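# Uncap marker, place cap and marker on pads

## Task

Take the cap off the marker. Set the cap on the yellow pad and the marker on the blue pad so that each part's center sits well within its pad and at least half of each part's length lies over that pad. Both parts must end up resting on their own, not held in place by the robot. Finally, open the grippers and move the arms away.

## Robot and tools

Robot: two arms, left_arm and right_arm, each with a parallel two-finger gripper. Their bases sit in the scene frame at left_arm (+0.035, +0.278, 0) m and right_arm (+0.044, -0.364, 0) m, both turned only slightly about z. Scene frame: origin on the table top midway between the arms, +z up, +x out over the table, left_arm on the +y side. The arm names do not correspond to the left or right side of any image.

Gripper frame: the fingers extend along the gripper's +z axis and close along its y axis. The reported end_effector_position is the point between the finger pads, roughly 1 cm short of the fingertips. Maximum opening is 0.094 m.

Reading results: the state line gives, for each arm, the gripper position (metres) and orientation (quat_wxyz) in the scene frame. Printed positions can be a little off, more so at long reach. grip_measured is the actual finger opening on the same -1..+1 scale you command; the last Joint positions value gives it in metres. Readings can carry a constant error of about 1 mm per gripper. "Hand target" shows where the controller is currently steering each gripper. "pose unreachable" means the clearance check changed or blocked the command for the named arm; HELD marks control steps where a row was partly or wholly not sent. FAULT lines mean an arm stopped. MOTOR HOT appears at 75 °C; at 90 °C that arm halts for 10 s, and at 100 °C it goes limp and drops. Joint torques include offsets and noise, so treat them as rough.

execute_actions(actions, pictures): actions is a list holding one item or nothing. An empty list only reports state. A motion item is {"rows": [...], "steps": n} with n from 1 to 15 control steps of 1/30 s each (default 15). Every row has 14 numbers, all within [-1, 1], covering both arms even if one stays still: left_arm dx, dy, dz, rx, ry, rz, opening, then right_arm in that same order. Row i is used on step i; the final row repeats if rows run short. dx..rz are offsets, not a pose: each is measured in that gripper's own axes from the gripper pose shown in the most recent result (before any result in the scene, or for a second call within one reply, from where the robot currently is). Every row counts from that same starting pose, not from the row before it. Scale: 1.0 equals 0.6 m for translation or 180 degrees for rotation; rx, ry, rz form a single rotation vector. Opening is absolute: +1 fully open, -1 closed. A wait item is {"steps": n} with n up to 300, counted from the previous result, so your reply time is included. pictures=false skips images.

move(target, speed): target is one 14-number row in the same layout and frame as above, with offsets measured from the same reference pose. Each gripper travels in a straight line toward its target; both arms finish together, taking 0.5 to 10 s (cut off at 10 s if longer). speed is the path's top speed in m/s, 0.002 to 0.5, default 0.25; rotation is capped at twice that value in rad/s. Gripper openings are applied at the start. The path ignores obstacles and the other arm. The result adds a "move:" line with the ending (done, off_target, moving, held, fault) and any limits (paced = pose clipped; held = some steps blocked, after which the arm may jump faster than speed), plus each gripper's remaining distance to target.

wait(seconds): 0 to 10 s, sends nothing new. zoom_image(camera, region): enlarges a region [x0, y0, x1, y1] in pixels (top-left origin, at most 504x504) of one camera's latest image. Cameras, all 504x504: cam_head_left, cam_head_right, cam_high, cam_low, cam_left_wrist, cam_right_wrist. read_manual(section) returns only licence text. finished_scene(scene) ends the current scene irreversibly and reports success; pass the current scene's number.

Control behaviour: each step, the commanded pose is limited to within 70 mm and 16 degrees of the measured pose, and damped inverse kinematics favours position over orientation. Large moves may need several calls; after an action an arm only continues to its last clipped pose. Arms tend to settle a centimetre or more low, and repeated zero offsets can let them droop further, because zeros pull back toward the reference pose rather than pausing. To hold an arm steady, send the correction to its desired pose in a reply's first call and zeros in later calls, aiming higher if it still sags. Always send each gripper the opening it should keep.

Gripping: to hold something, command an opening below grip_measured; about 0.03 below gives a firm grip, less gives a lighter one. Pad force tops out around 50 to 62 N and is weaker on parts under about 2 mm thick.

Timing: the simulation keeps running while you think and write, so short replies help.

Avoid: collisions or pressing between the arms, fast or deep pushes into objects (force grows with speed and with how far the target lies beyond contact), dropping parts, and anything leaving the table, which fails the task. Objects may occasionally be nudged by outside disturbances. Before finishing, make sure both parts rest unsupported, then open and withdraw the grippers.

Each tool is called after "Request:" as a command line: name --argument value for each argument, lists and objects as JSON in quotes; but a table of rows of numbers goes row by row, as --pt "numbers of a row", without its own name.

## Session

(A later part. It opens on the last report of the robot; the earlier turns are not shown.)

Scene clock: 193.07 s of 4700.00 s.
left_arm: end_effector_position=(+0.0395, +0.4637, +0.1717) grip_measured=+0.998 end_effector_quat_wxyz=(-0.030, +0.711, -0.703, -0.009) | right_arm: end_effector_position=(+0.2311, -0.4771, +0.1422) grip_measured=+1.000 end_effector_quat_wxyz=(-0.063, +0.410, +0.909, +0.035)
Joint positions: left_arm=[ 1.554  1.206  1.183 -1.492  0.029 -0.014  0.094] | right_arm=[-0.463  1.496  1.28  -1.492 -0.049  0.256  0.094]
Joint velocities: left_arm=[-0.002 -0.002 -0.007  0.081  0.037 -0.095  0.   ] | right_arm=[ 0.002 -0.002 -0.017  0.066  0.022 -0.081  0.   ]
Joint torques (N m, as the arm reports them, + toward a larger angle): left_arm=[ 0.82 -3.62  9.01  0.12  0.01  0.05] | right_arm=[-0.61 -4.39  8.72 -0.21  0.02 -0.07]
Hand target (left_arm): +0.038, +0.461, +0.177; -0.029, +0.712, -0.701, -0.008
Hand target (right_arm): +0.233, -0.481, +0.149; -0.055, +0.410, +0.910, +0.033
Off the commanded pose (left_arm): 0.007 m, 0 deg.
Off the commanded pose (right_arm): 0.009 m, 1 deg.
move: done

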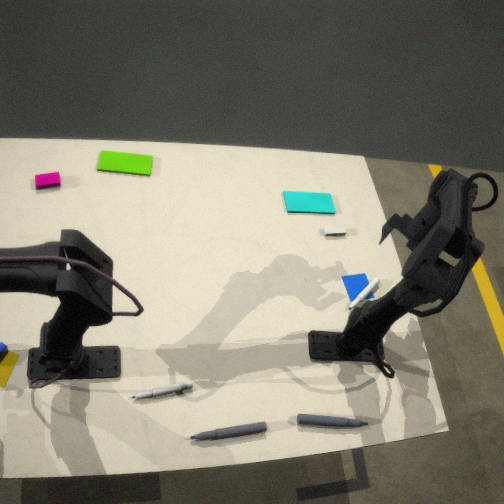

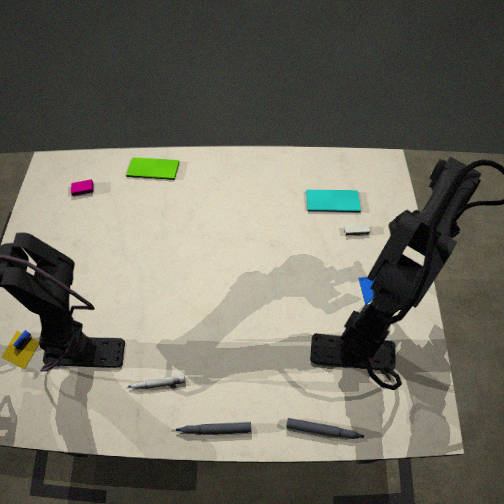

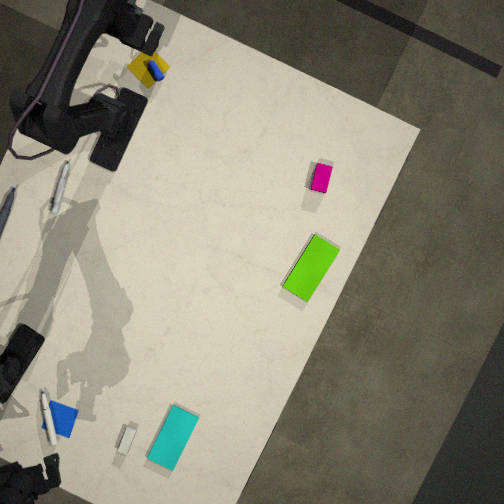

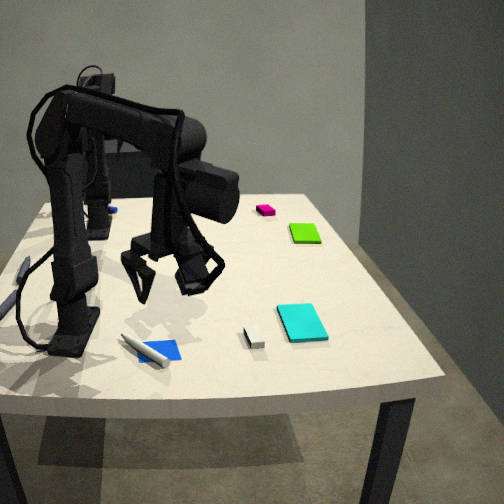

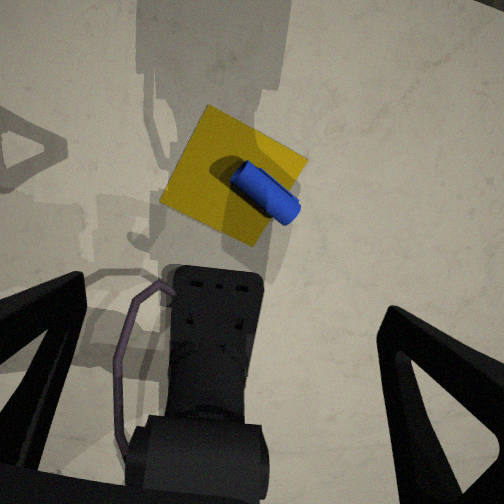

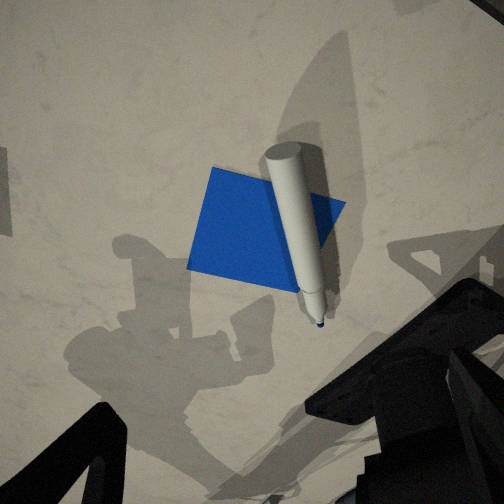

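Request:
move --target '[0.018,-0.023,0.255,0,0,-0.3,0.5, -0.03,-0.023,0.205,0,0,-0.066,0.5]'

Scene clock: 223.90 s of 4700.00 s.
left_arm: end_effector_position=(+0.0554, +0.4661, +0.0268) grip_measured=+0.502 end_effector_quat_wxyz=(-0.043, +0.952, -0.303, +0.005) | right_arm: end_effector_position=(+0.2246, -0.4845, +0.0210) grip_measured=+0.503 end_effector_quat_wxyz=(-0.059, +0.315, +0.946, +0.045)
Joint positions: left_arm=[ 1.47   1.243  0.62  -0.866  0.029 -1.041  0.071] | right_arm=[-0.508  1.6    0.883 -0.995 -0.049  0.006  0.071]
Joint velocities: left_arm=[-0.007  0.017  0.002 -0.037  0.022 -0.022  0.   ] | right_arm=[-0.012  0.022  0.002  0.007 -0.022  0.037 -0.001]
Joint torques (N m, as the arm reports them, + toward a larger angle): left_arm=[-0.76 -2.15  5.31  0.53 -0.04 -0.05] | right_arm=[-0.64 -4.61  4.79  0.02  0.05 -0.08]
Hand target (left_arm): +0.055, +0.461, +0.019; -0.031, +0.952, -0.303, +0.006
Hand target (right_arm): +0.223, -0.487, +0.018; -0.059, +0.314, +0.947, +0.042
Off the commanded pose (left_arm): 0.009 m, 1 deg.
Off the commanded pose (right_arm): 0.004 m, 0 deg.
After step 100, 24.97 s passed at rest.
move: done

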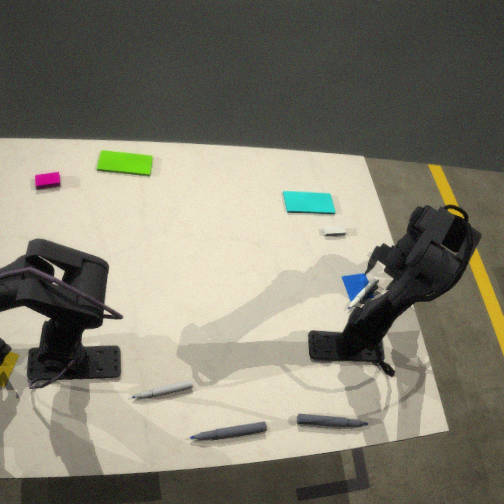

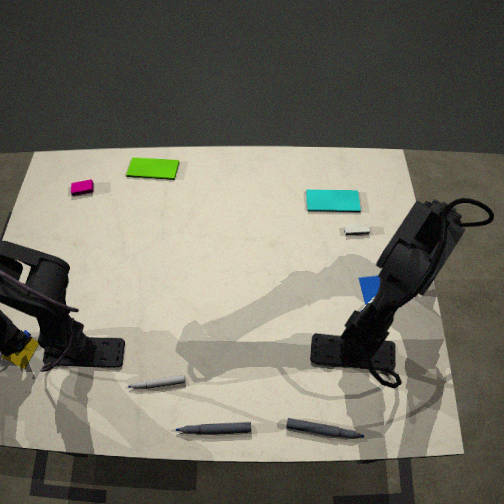

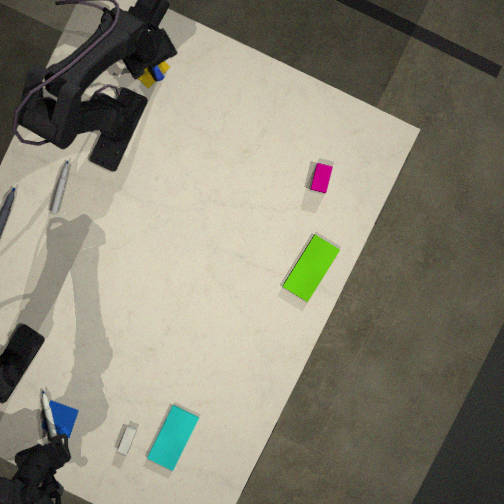

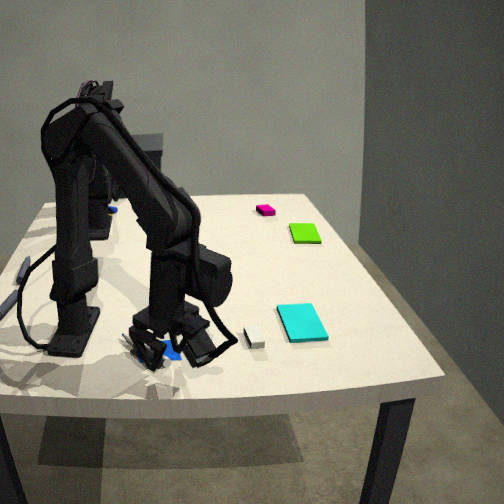

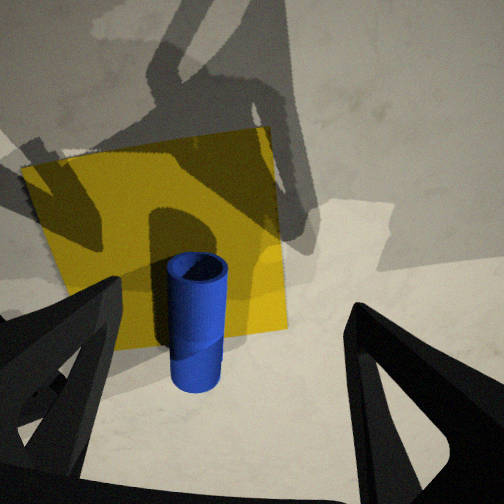

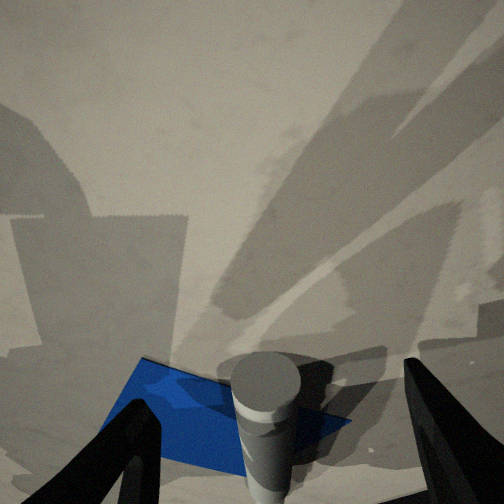

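Request:
move --target '[0,0,0.02,0,0,0,0.5, 0,0,0.01,0,0,0,0.5]' --speed 0.05

Request:
execute_actions --actions '[{"rows": [[0,0,0,0,0,0,-1, 0,0,0,0,0,0,-1]], "steps": 15}]' --pictures false

Scene clock: 229.33 s of 4700.00 s.
left_arm: end_effector_position=(+0.0563, +0.4767, +0.0279) grip_measured=+0.502 end_effector_quat_wxyz=(-0.064, +0.951, -0.302, +0.001) | right_arm: end_effector_position=(+0.2269, -0.4862, +0.0206) grip_measured=+0.503 end_effector_quat_wxyz=(-0.054, +0.315, +0.947, +0.043)
Joint positions: left_arm=[ 1.47   1.243  0.62  -0.823  0.029 -1.043  0.071] | right_arm=[-0.508  1.6    0.883 -0.983 -0.049  0.006  0.071]
Joint velocities: left_arm=[ 0.012 -0.007  0.002 -0.051  0.037  0.022 -0.   ] | right_arm=[-0.012 -0.002  0.007 -0.022  0.007  0.007  0.   ]
Joint torques (N m, as the arm reports them, + toward a larger angle): left_arm=[-0.14 -1.64  4.36  0.63  0.    0.01] | right_arm=[ 0.16 -4.13  4.13  0.04 -0.01  0.01]
Hand target (left_arm): +0.056, +0.466, +0.016; -0.043, +0.952, -0.303, +0.005
Hand target (right_arm): +0.224, -0.484, +0.015; -0.059, +0.315, +0.946, +0.045
Off the commanded pose (left_arm): 0.016 m, 2 deg.
Off the commanded pose (right_arm): 0.007 m, 1 deg.
After step 90, 1.63 s passed at rest.
move: off_target (left_arm)

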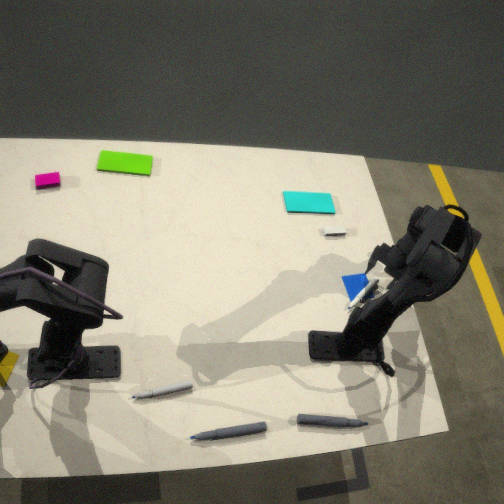

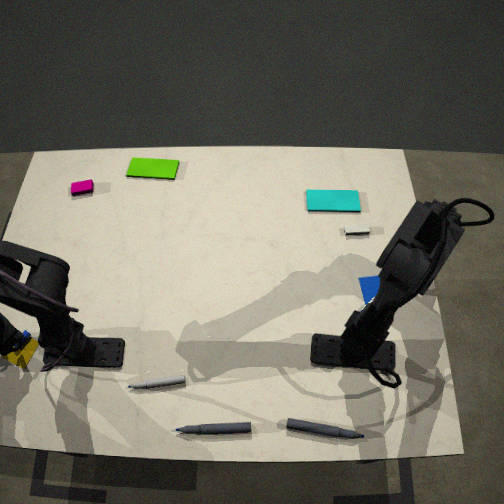

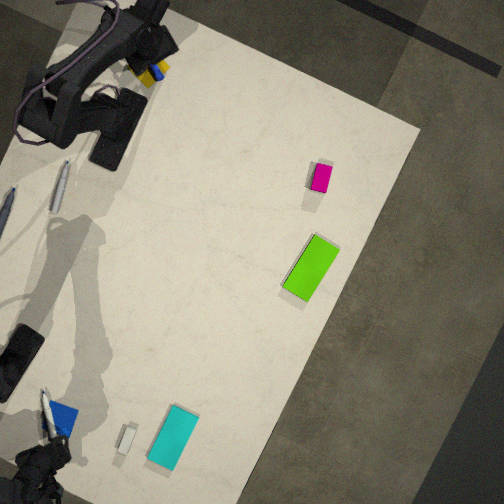

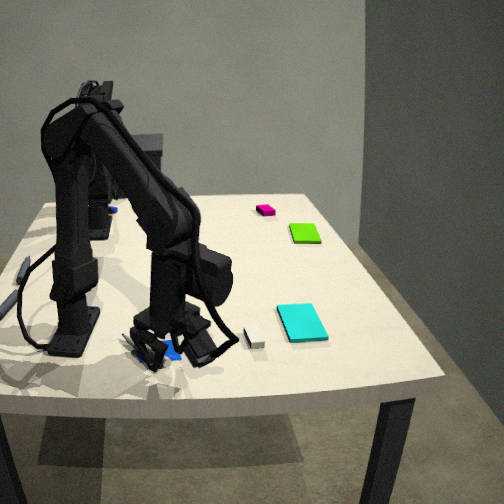

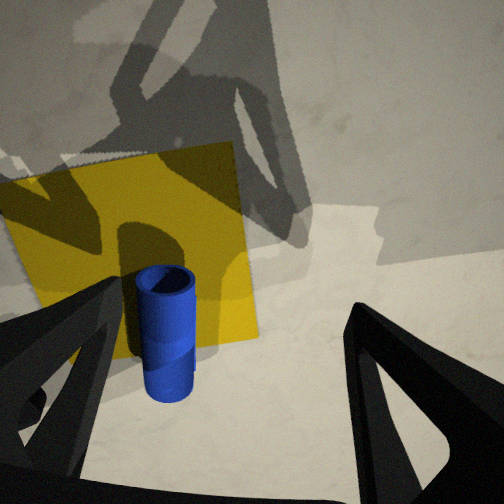

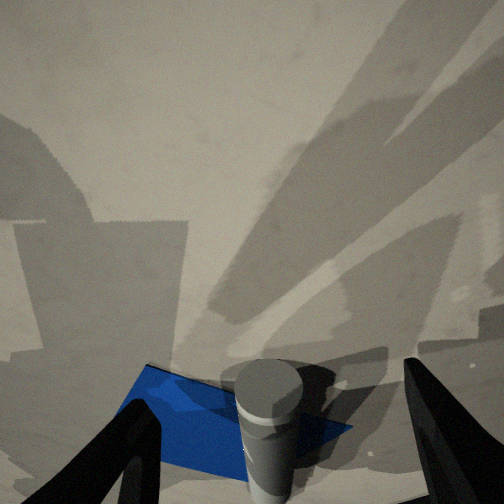

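Scene clock: 229.83 s of 4700.00 s.
left_arm: end_effector_position=(+0.0563, +0.4767, +0.0279) grip_measured=-0.997 end_effector_quat_wxyz=(-0.064, +0.951, -0.302, +0.001) | right_arm: end_effector_position=(+0.2296, -0.4865, +0.0274) grip_measured=-0.987 end_effector_quat_wxyz=(-0.045, +0.315, +0.947, +0.044)
Joint positions: left_arm=[ 1.47   1.243  0.62  -0.823  0.029 -1.043  0.   ] | right_arm=[-0.508  1.581  0.896 -0.999 -0.056  0.006  0.001]
Joint velocities: left_arm=[ 0.002  0.007 -0.007 -0.007  0.022 -0.007 -0.001] | right_arm=[-0.007 -0.007 -0.027 -0.022  0.037  0.007  0.001]
Joint torques (N m, as the arm reports them, + toward a larger angle): left_arm=[-0.07 -3.72  7.27  0.51  0.01  0.  ] | right_arm=[ 0.1  -3.34  4.54  0.11  0.04  0.  ]
Hand target (left_arm): +0.056, +0.477, +0.028; -0.064, +0.951, -0.302, +0.001
Hand target (right_arm): +0.227, -0.486, +0.021; -0.054, +0.315, +0.947, +0.043
Off the commanded pose (left_arm): 0.000 m, 0 deg.
Off the commanded pose (right_arm): 0.007 m, 1 deg.
Steps of this call (steps 1 to 15: all 15 steps of this action). Readings (end_effector_position):
1: left_arm (+0.0563, +0.4767, +0.0279) | right_arm (+0.2269, -0.4862, +0.0206)
2: left_arm (+0.0563, +0.4767, +0.0279) | right_arm (+0.2269, -0.4862, +0.0206)
4: left_arm (+0.0563, +0.4767, +0.0279) | right_arm (+0.2269, -0.4862, +0.0206)
8: left_arm (+0.0563, +0.4767, +0.0279) | right_arm (+0.2298, -0.4867, +0.0273)
15: the state above

Request:
execute_actions --actions '[{"rows": [[0,0,0,0,0,0,0.5, 0,0,-0.01,0,0,0,0.5]], "steps": 12}]'

Scene clock: 235.60 s of 4700.00 s.
left_arm: end_effector_position=(+0.0563, +0.4767, +0.0279) grip_measured=+0.498 end_effector_quat_wxyz=(-0.064, +0.951, -0.302, +0.001) | right_arm: end_effector_position=(+0.2268, -0.4845, +0.0281) grip_measured=+0.497 end_effector_quat_wxyz=(-0.052, +0.315, +0.947, +0.047)
Joint positions: left_arm=[ 1.47   1.243  0.62  -0.823  0.029 -1.043  0.07 ] | right_arm=[-0.508  1.581  0.896 -1.014 -0.056  0.006  0.07 ]
Joint velocities: left_arm=[-0.012 -0.017 -0.007  0.007 -0.051 -0.022 -0.   ] | right_arm=[-0.007 -0.007 -0.022 -0.007  0.007  0.007 -0.   ]
Joint torques (N m, as the arm reports them, + toward a larger angle): left_arm=[-0.06 -3.73  7.27  0.5   0.01 -0.01] | right_arm=[-0.04 -5.37  7.23 -0.19 -0.01 -0.01]
Hand target (left_arm): +0.056, +0.477, +0.028; -0.064, +0.951, -0.302, +0.001
Hand target (right_arm): +0.230, -0.487, +0.033; -0.045, +0.315, +0.947, +0.044
Off the commanded pose (left_arm): 0.000 m, 0 deg.
Off the commanded pose (right_arm): 0.007 m, 1 deg.
Steps of this call (steps 1 to 90: nothing new was sent; then 2.37 s passed at rest; steps 91 to 102: all 12 steps of this action). Readings (end_effector_position):
91: left_arm (+0.0563, +0.4767, +0.0279) | right_arm (+0.2295, -0.4864, +0.0277)
92: left_arm (+0.0563, +0.4767, +0.0279) | right_arm (+0.2292, -0.4862, +0.0277)
94: left_arm (+0.0563, +0.4767, +0.0279) | right_arm (+0.2280, -0.4854, +0.0279)
98: left_arm (+0.0563, +0.4767, +0.0279) | right_arm (+0.2271, -0.4847, +0.0280)
102: the state above

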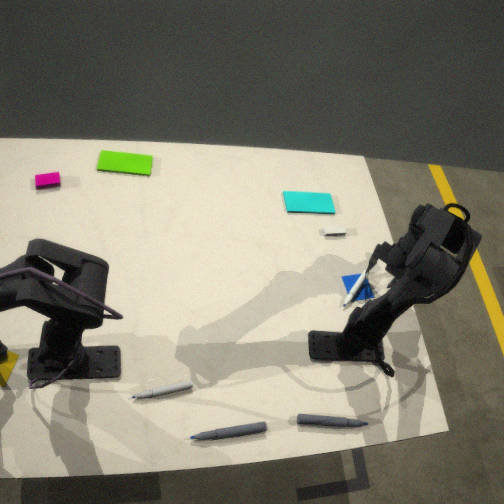

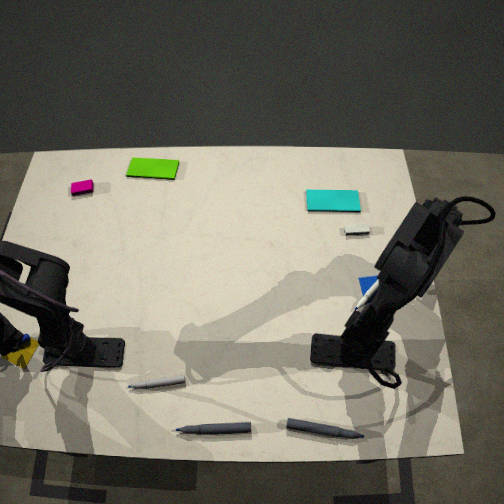

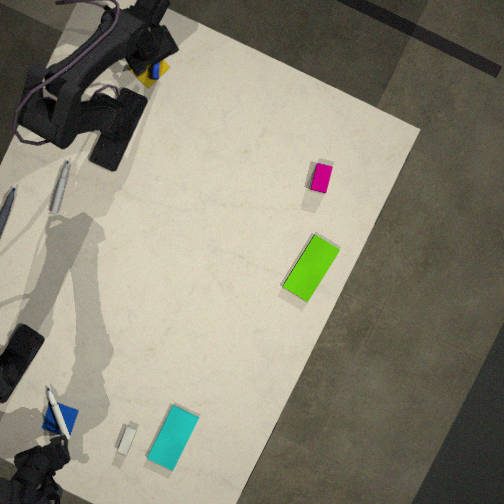

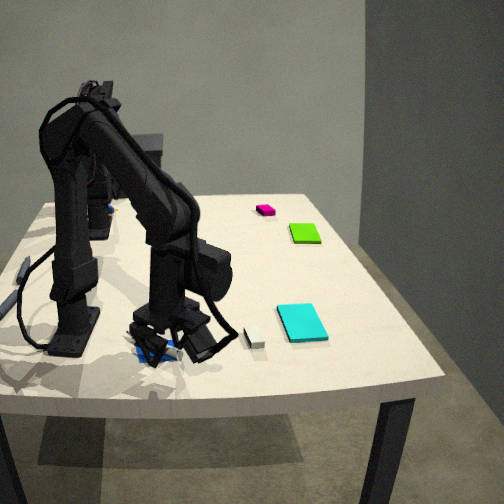

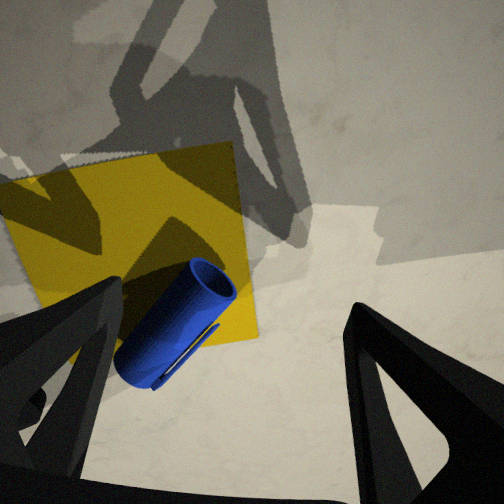

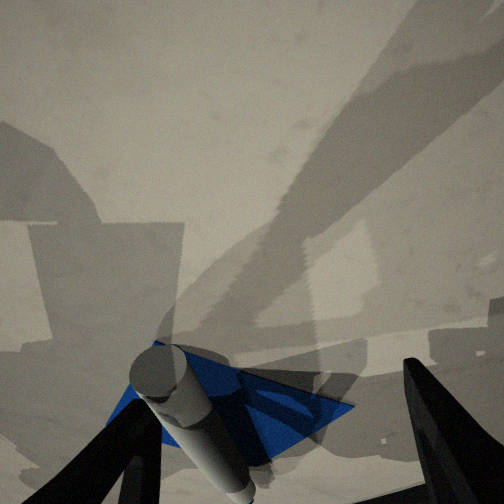

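Request:
move --target '[0,0,-0.22,0,0,0.3,1, 0,0,-0.2,0,0,0,1]'

Scene clock: 241.83 s of 4700.00 s.
left_arm: end_effector_position=(+0.0552, +0.4627, +0.1488) grip_measured=+0.999 end_effector_quat_wxyz=(-0.049, +0.710, -0.702, -0.022) | right_arm: end_effector_position=(+0.2323, -0.4926, +0.1375) grip_measured=+1.000 end_effector_quat_wxyz=(-0.067, +0.316, +0.945, +0.052)
Joint positions: left_arm=[ 1.47   1.143  1.05  -1.373  0.029 -0.098  0.094] | right_arm=[-0.523  1.552  1.312 -1.49  -0.056 -0.007  0.094]
Joint velocities: left_arm=[-0.012 -0.017 -0.007 -0.066 -0.022  0.007  0.   ] | right_arm=[ 0.007 -0.002 -0.002  0.051  0.066 -0.051  0.   ]
Joint torques (N m, as the arm reports them, + toward a larger angle): left_arm=[ 0.86 -4.68  9.82  0.21  0.01  0.07] | right_arm=[-0.68 -5.58  9.06 -0.26  0.01 -0.07]
Hand target (left_arm): +0.053, +0.461, +0.158; -0.057, +0.710, -0.701, -0.029
Hand target (right_arm): +0.235, -0.497, +0.147; -0.052, +0.315, +0.947, +0.046
Off the commanded pose (left_arm): 0.011 m, 1 deg.
Off the commanded pose (right_arm): 0.012 m, 2 deg.
move: off_target (left_arm, right_arm)

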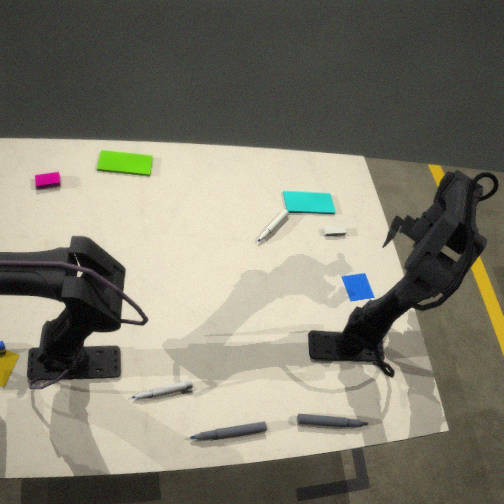

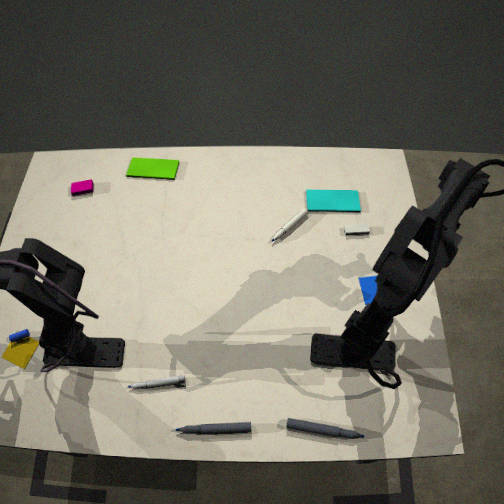

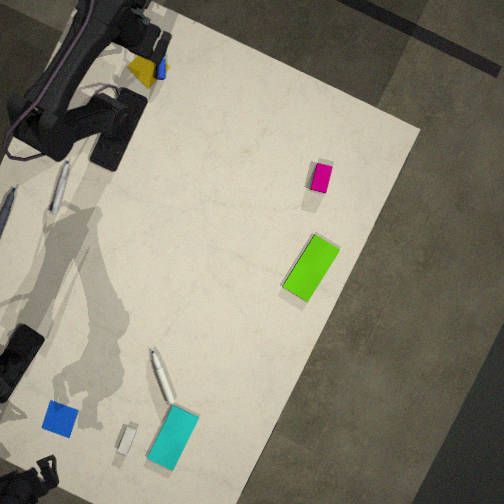

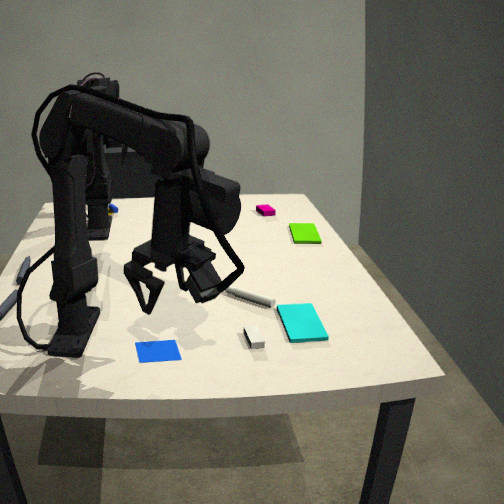

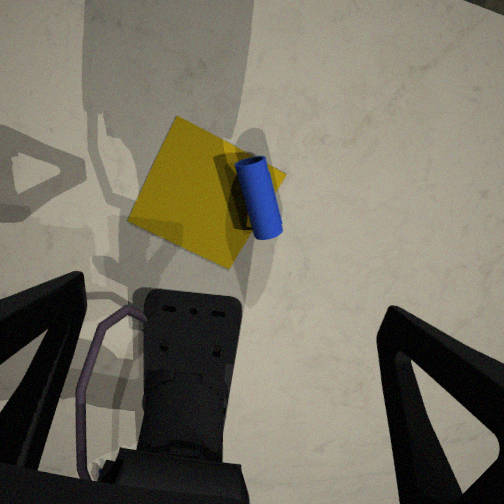

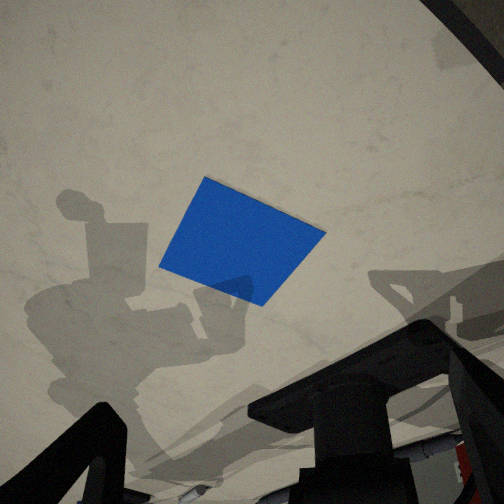

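Request:
move --target '[0.023,-0.013,0.25,0,0,-0.078,0.5, 0.098,0.509,0.096,0,0,0.03,1]'

Scene clock: 262.30 s of 4700.00 s.
left_arm: end_effector_position=(+0.0639, +0.4568, +0.0103) grip_measured=+0.502 end_effector_quat_wxyz=(-0.042, +0.793, -0.607, -0.011) | right_arm: end_effector_position=(+0.3564, -0.2129, +0.0966) grip_measured=+1.000 end_effector_quat_wxyz=(-0.083, +0.354, +0.931, +0.038)
Joint positions: left_arm=[ 1.411  1.238  0.545 -0.795  0.021 -0.409  0.071] | right_arm=[ 0.487  1.93   1.595 -1.31  -0.168  1.083  0.094]
Joint velocities: left_arm=[-0.007  0.002 -0.012  0.007 -0.066 -0.022  0.002] | right_arm=[ 0.002  0.002 -0.017  0.081 -0.066  0.007  0.   ]
Joint torques (N m, as the arm reports them, + toward a larger angle): left_arm=[-0.63 -0.83  4.38  1.26  0.02  0.02] | right_arm=[-0.15 -8.28  9.27 -0.08 -0.03  0.07]
Hand target (left_arm): +0.066, +0.462, +0.000; -0.051, +0.791, -0.610, -0.015
Hand target (right_arm): +0.363, -0.212, +0.106; -0.072, +0.360, +0.929, +0.045
Off the commanded pose (left_arm): 0.015 m, 1 deg.
Off the commanded pose (right_arm): 0.015 m, 2 deg.
After step 260, 9.93 s passed at rest.
move: off_target (left_arm, right_arm)

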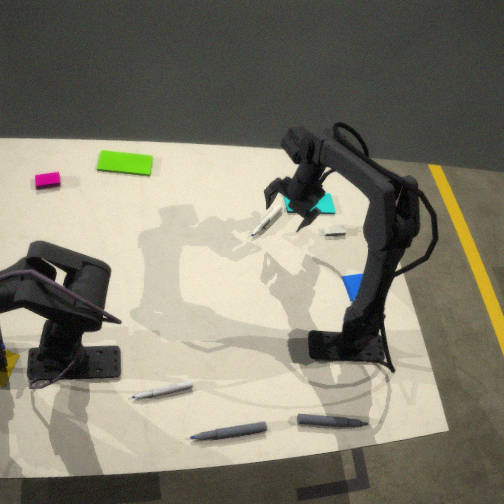

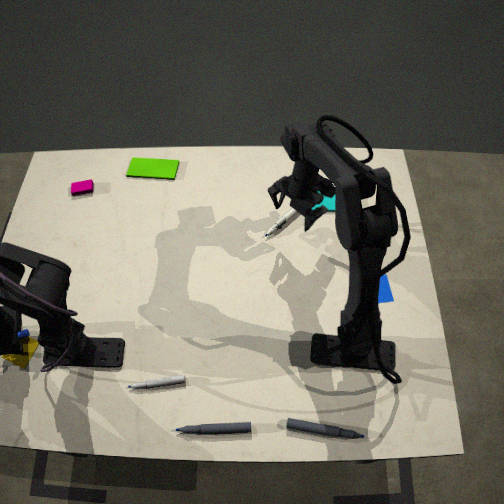

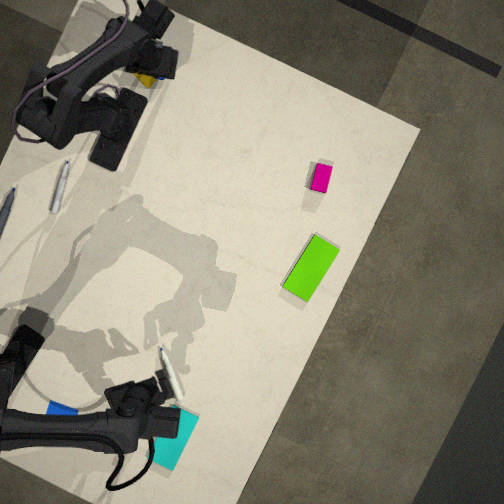

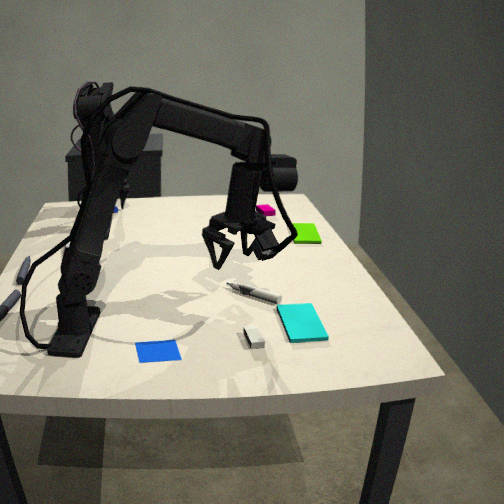

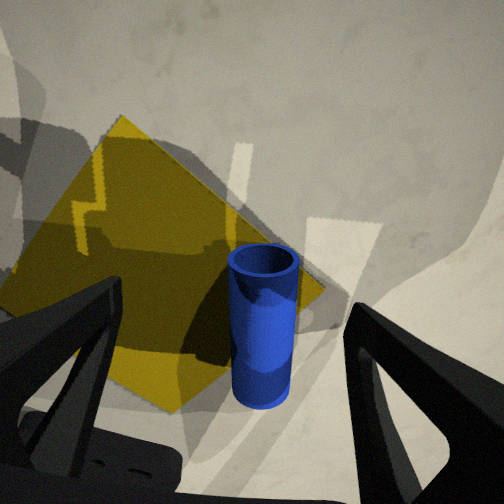

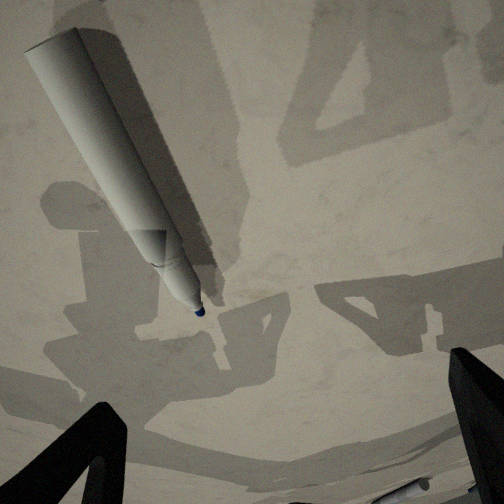

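Request:
execute_actions --actions '[{"rows": [[0,0,0,0,0,0,-1, 0,0,0,0,0,0,1]], "steps": 12}]' --pictures false

Request:
move --target '[0.007,0.053,-0.008,0,0,0,-1, -0.075,0.127,0.078,0,0,-0.12,1]' --speed 0.06

Scene clock: 270.30 s of 4700.00 s.
left_arm: end_effector_position=(+0.0627, +0.4569, +0.0103) grip_measured=-0.627 end_effector_quat_wxyz=(-0.040, +0.794, -0.607, -0.014) | right_arm: end_effector_position=(+0.3564, -0.2129, +0.0966) grip_measured=+1.000 end_effector_quat_wxyz=(-0.083, +0.356, +0.930, +0.038)
Joint positions: left_arm=[ 1.411  1.238  0.545 -0.795  0.015 -0.41   0.018] | right_arm=[ 0.487  1.93   1.595 -1.31  -0.168  1.086  0.094]
Joint velocities: left_arm=[-0.002  0.012 -0.012 -0.022 -0.007  0.022 -0.001] | right_arm=[-0.007 -0.002 -0.002  0.022 -0.051 -0.037  0.   ]
Joint torques (N m, as the arm reports them, + toward a larger angle): left_arm=[-0.07 -3.4   6.98  0.43  0.05  0.01] | right_arm=[ 0.07 -7.93  6.37  0.02 -0.09 -0.03]
Hand target (left_arm): +0.064, +0.457, +0.010; -0.042, +0.793, -0.607, -0.011
Hand target (right_arm): +0.356, -0.213, +0.097; -0.083, +0.354, +0.931, +0.038
Off the commanded pose (left_arm): 0.001 m, 0 deg.
Off the commanded pose (right_arm): 0.000 m, 0 deg.
Steps of this call (steps 1 to 90: nothing new was sent; then 4.60 s passed at rest; steps 91 to 102: all 12 steps of this action). Readings (end_effector_position):
91: left_arm (+0.0631, +0.4568, +0.0103) | right_arm (+0.3564, -0.2129, +0.0966)
92: left_arm (+0.0627, +0.4569, +0.0103) | right_arm (+0.3564, -0.2129, +0.0966)
94: left_arm (+0.0627, +0.4569, +0.0103) | right_arm (+0.3564, -0.2129, +0.0966)
98: left_arm (+0.0627, +0.4569, +0.0103) | right_arm (+0.3564, -0.2129, +0.0966)
102: the state above

Scene clock: 273.97 s of 4700.00 s.
left_arm: end_effector_position=(+0.0326, +0.4589, +0.0177) grip_measured=-0.627 end_effector_quat_wxyz=(-0.050, +0.793, -0.606, -0.027) | right_arm: end_effector_position=(+0.4308, -0.1847, +0.0353) grip_measured=+1.000 end_effector_quat_wxyz=(-0.085, +0.185, +0.978, +0.047)
Joint positions: left_arm=[ 1.584  1.189  0.545 -0.816  0.021 -0.238  0.018] | right_arm=[ 0.487  2.316  1.946 -1.298 -0.168  0.728  0.094]
Joint velocities: left_arm=[-0.007 -0.017  0.002  0.051 -0.095 -0.037 -0.001] | right_arm=[-0.012 -0.002 -0.012 -0.095 -0.007  0.007  0.   ]
Joint torques (N m, as the arm reports them, + toward a larger angle): left_arm=[ 0.64 -5.17  4.53  0.23  0.06  0.07] | right_arm=[  0.72 -10.86   9.17  -0.17  -0.09  -0.08]
Hand target (left_arm): +0.033, +0.445, +0.013; -0.041, +0.794, -0.607, -0.015
Hand target (right_arm): +0.435, -0.180, +0.045; -0.074, +0.175, +0.980, +0.054
Off the commanded pose (left_arm): 0.015 m, 2 deg.
Off the commanded pose (right_arm): 0.010 m, 2 deg.
move: off_target (left_arm)

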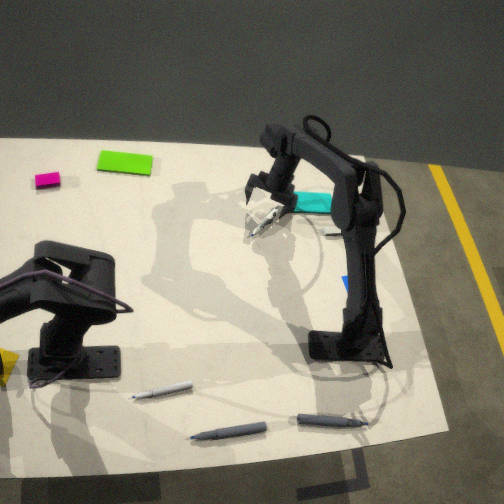

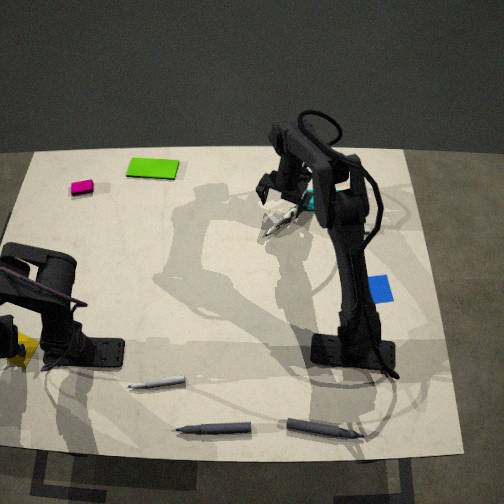

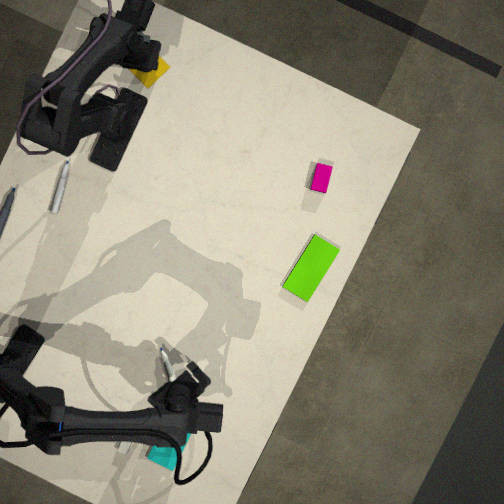

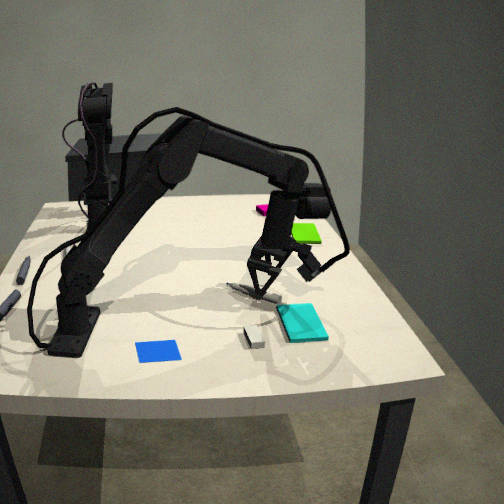

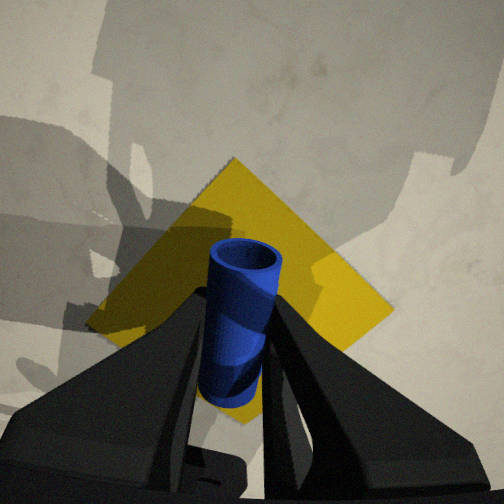

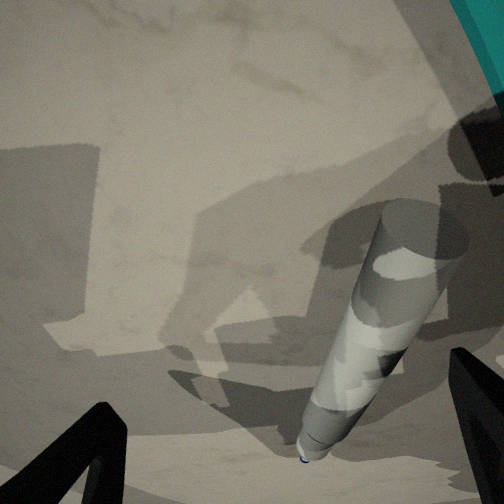

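Request:
execute_actions --actions '[]'

Scene clock: 290.33 s of 4700.00 s.
left_arm: end_effector_position=(+0.0327, +0.4588, +0.0176) grip_measured=-0.627 end_effector_quat_wxyz=(-0.050, +0.793, -0.607, -0.026) | right_arm: end_effector_position=(+0.4308, -0.1847, +0.0355) grip_measured=+1.000 end_effector_quat_wxyz=(-0.085, +0.184, +0.978, +0.047)
Joint positions: left_arm=[ 1.584  1.189  0.545 -0.817  0.022 -0.236  0.018] | right_arm=[ 0.487  2.316  1.947 -1.299 -0.168  0.725  0.094]
Joint velocities: left_arm=[-0.022  0.002 -0.017 -0.081 -0.037 -0.051 -0.001] | right_arm=[-0.027 -0.027 -0.012 -0.037 -0.037  0.037  0.   ]
Joint torques (N m, as the arm reports them, + toward a larger angle): left_arm=[ 0.62 -5.18  4.53  0.22  0.07  0.05] | right_arm=[  0.73 -10.88   9.23  -0.16  -0.09  -0.09]
Hand target (left_arm): +0.033, +0.445, +0.013; -0.041, +0.794, -0.607, -0.014
Hand target (right_arm): +0.435, -0.180, +0.045; -0.074, +0.175, +0.980, +0.054
Off the commanded pose (left_arm): 0.015 m, 2 deg.
Off the commanded pose (right_arm): 0.010 m, 2 deg.
Steps of this call (steps 1 to 90: nothing new was sent; then 13.37 s passed at rest). Readings (end_effector_position):
1: left_arm (+0.0326, +0.4589, +0.0177) | right_arm (+0.4309, -0.1847, +0.0354)
2: left_arm (+0.0327, +0.4589, +0.0177) | right_arm (+0.4308, -0.1847, +0.0354)
4: left_arm (+0.0327, +0.4588, +0.0176) | right_arm (+0.4309, -0.1847, +0.0355)
8: left_arm (+0.0327, +0.4588, +0.0176) | right_arm (+0.4308, -0.1847, +0.0355)
90: the state above

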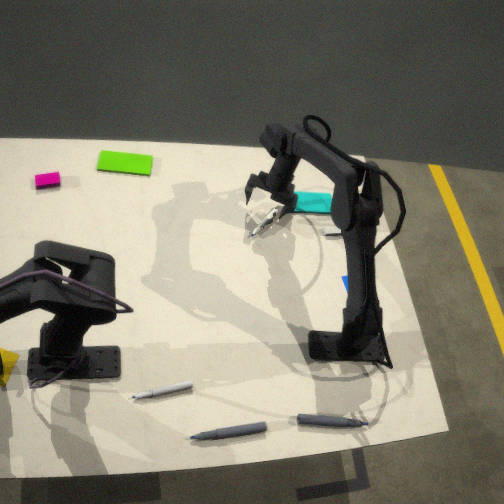

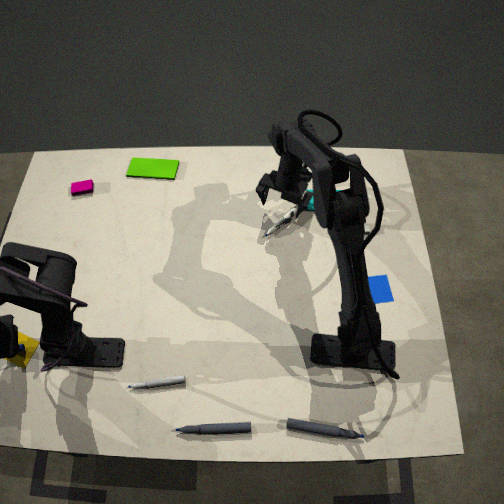

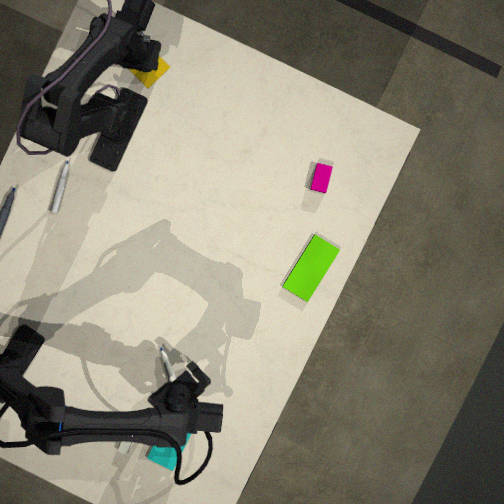

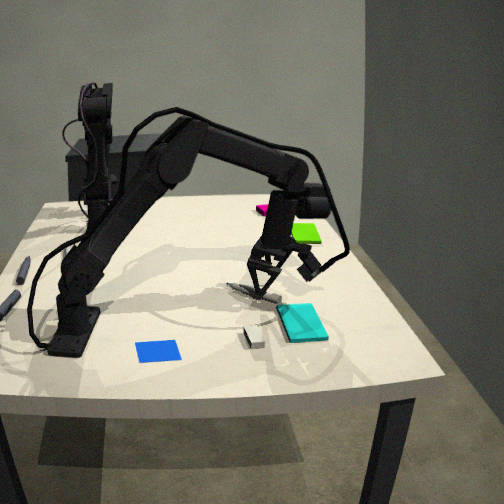

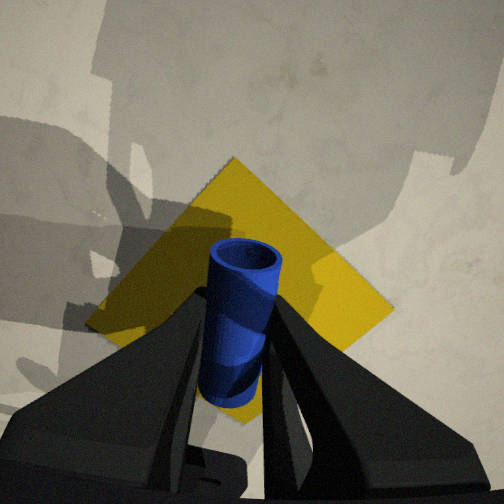

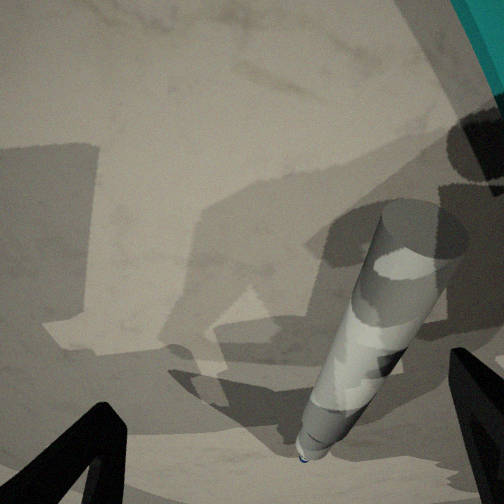

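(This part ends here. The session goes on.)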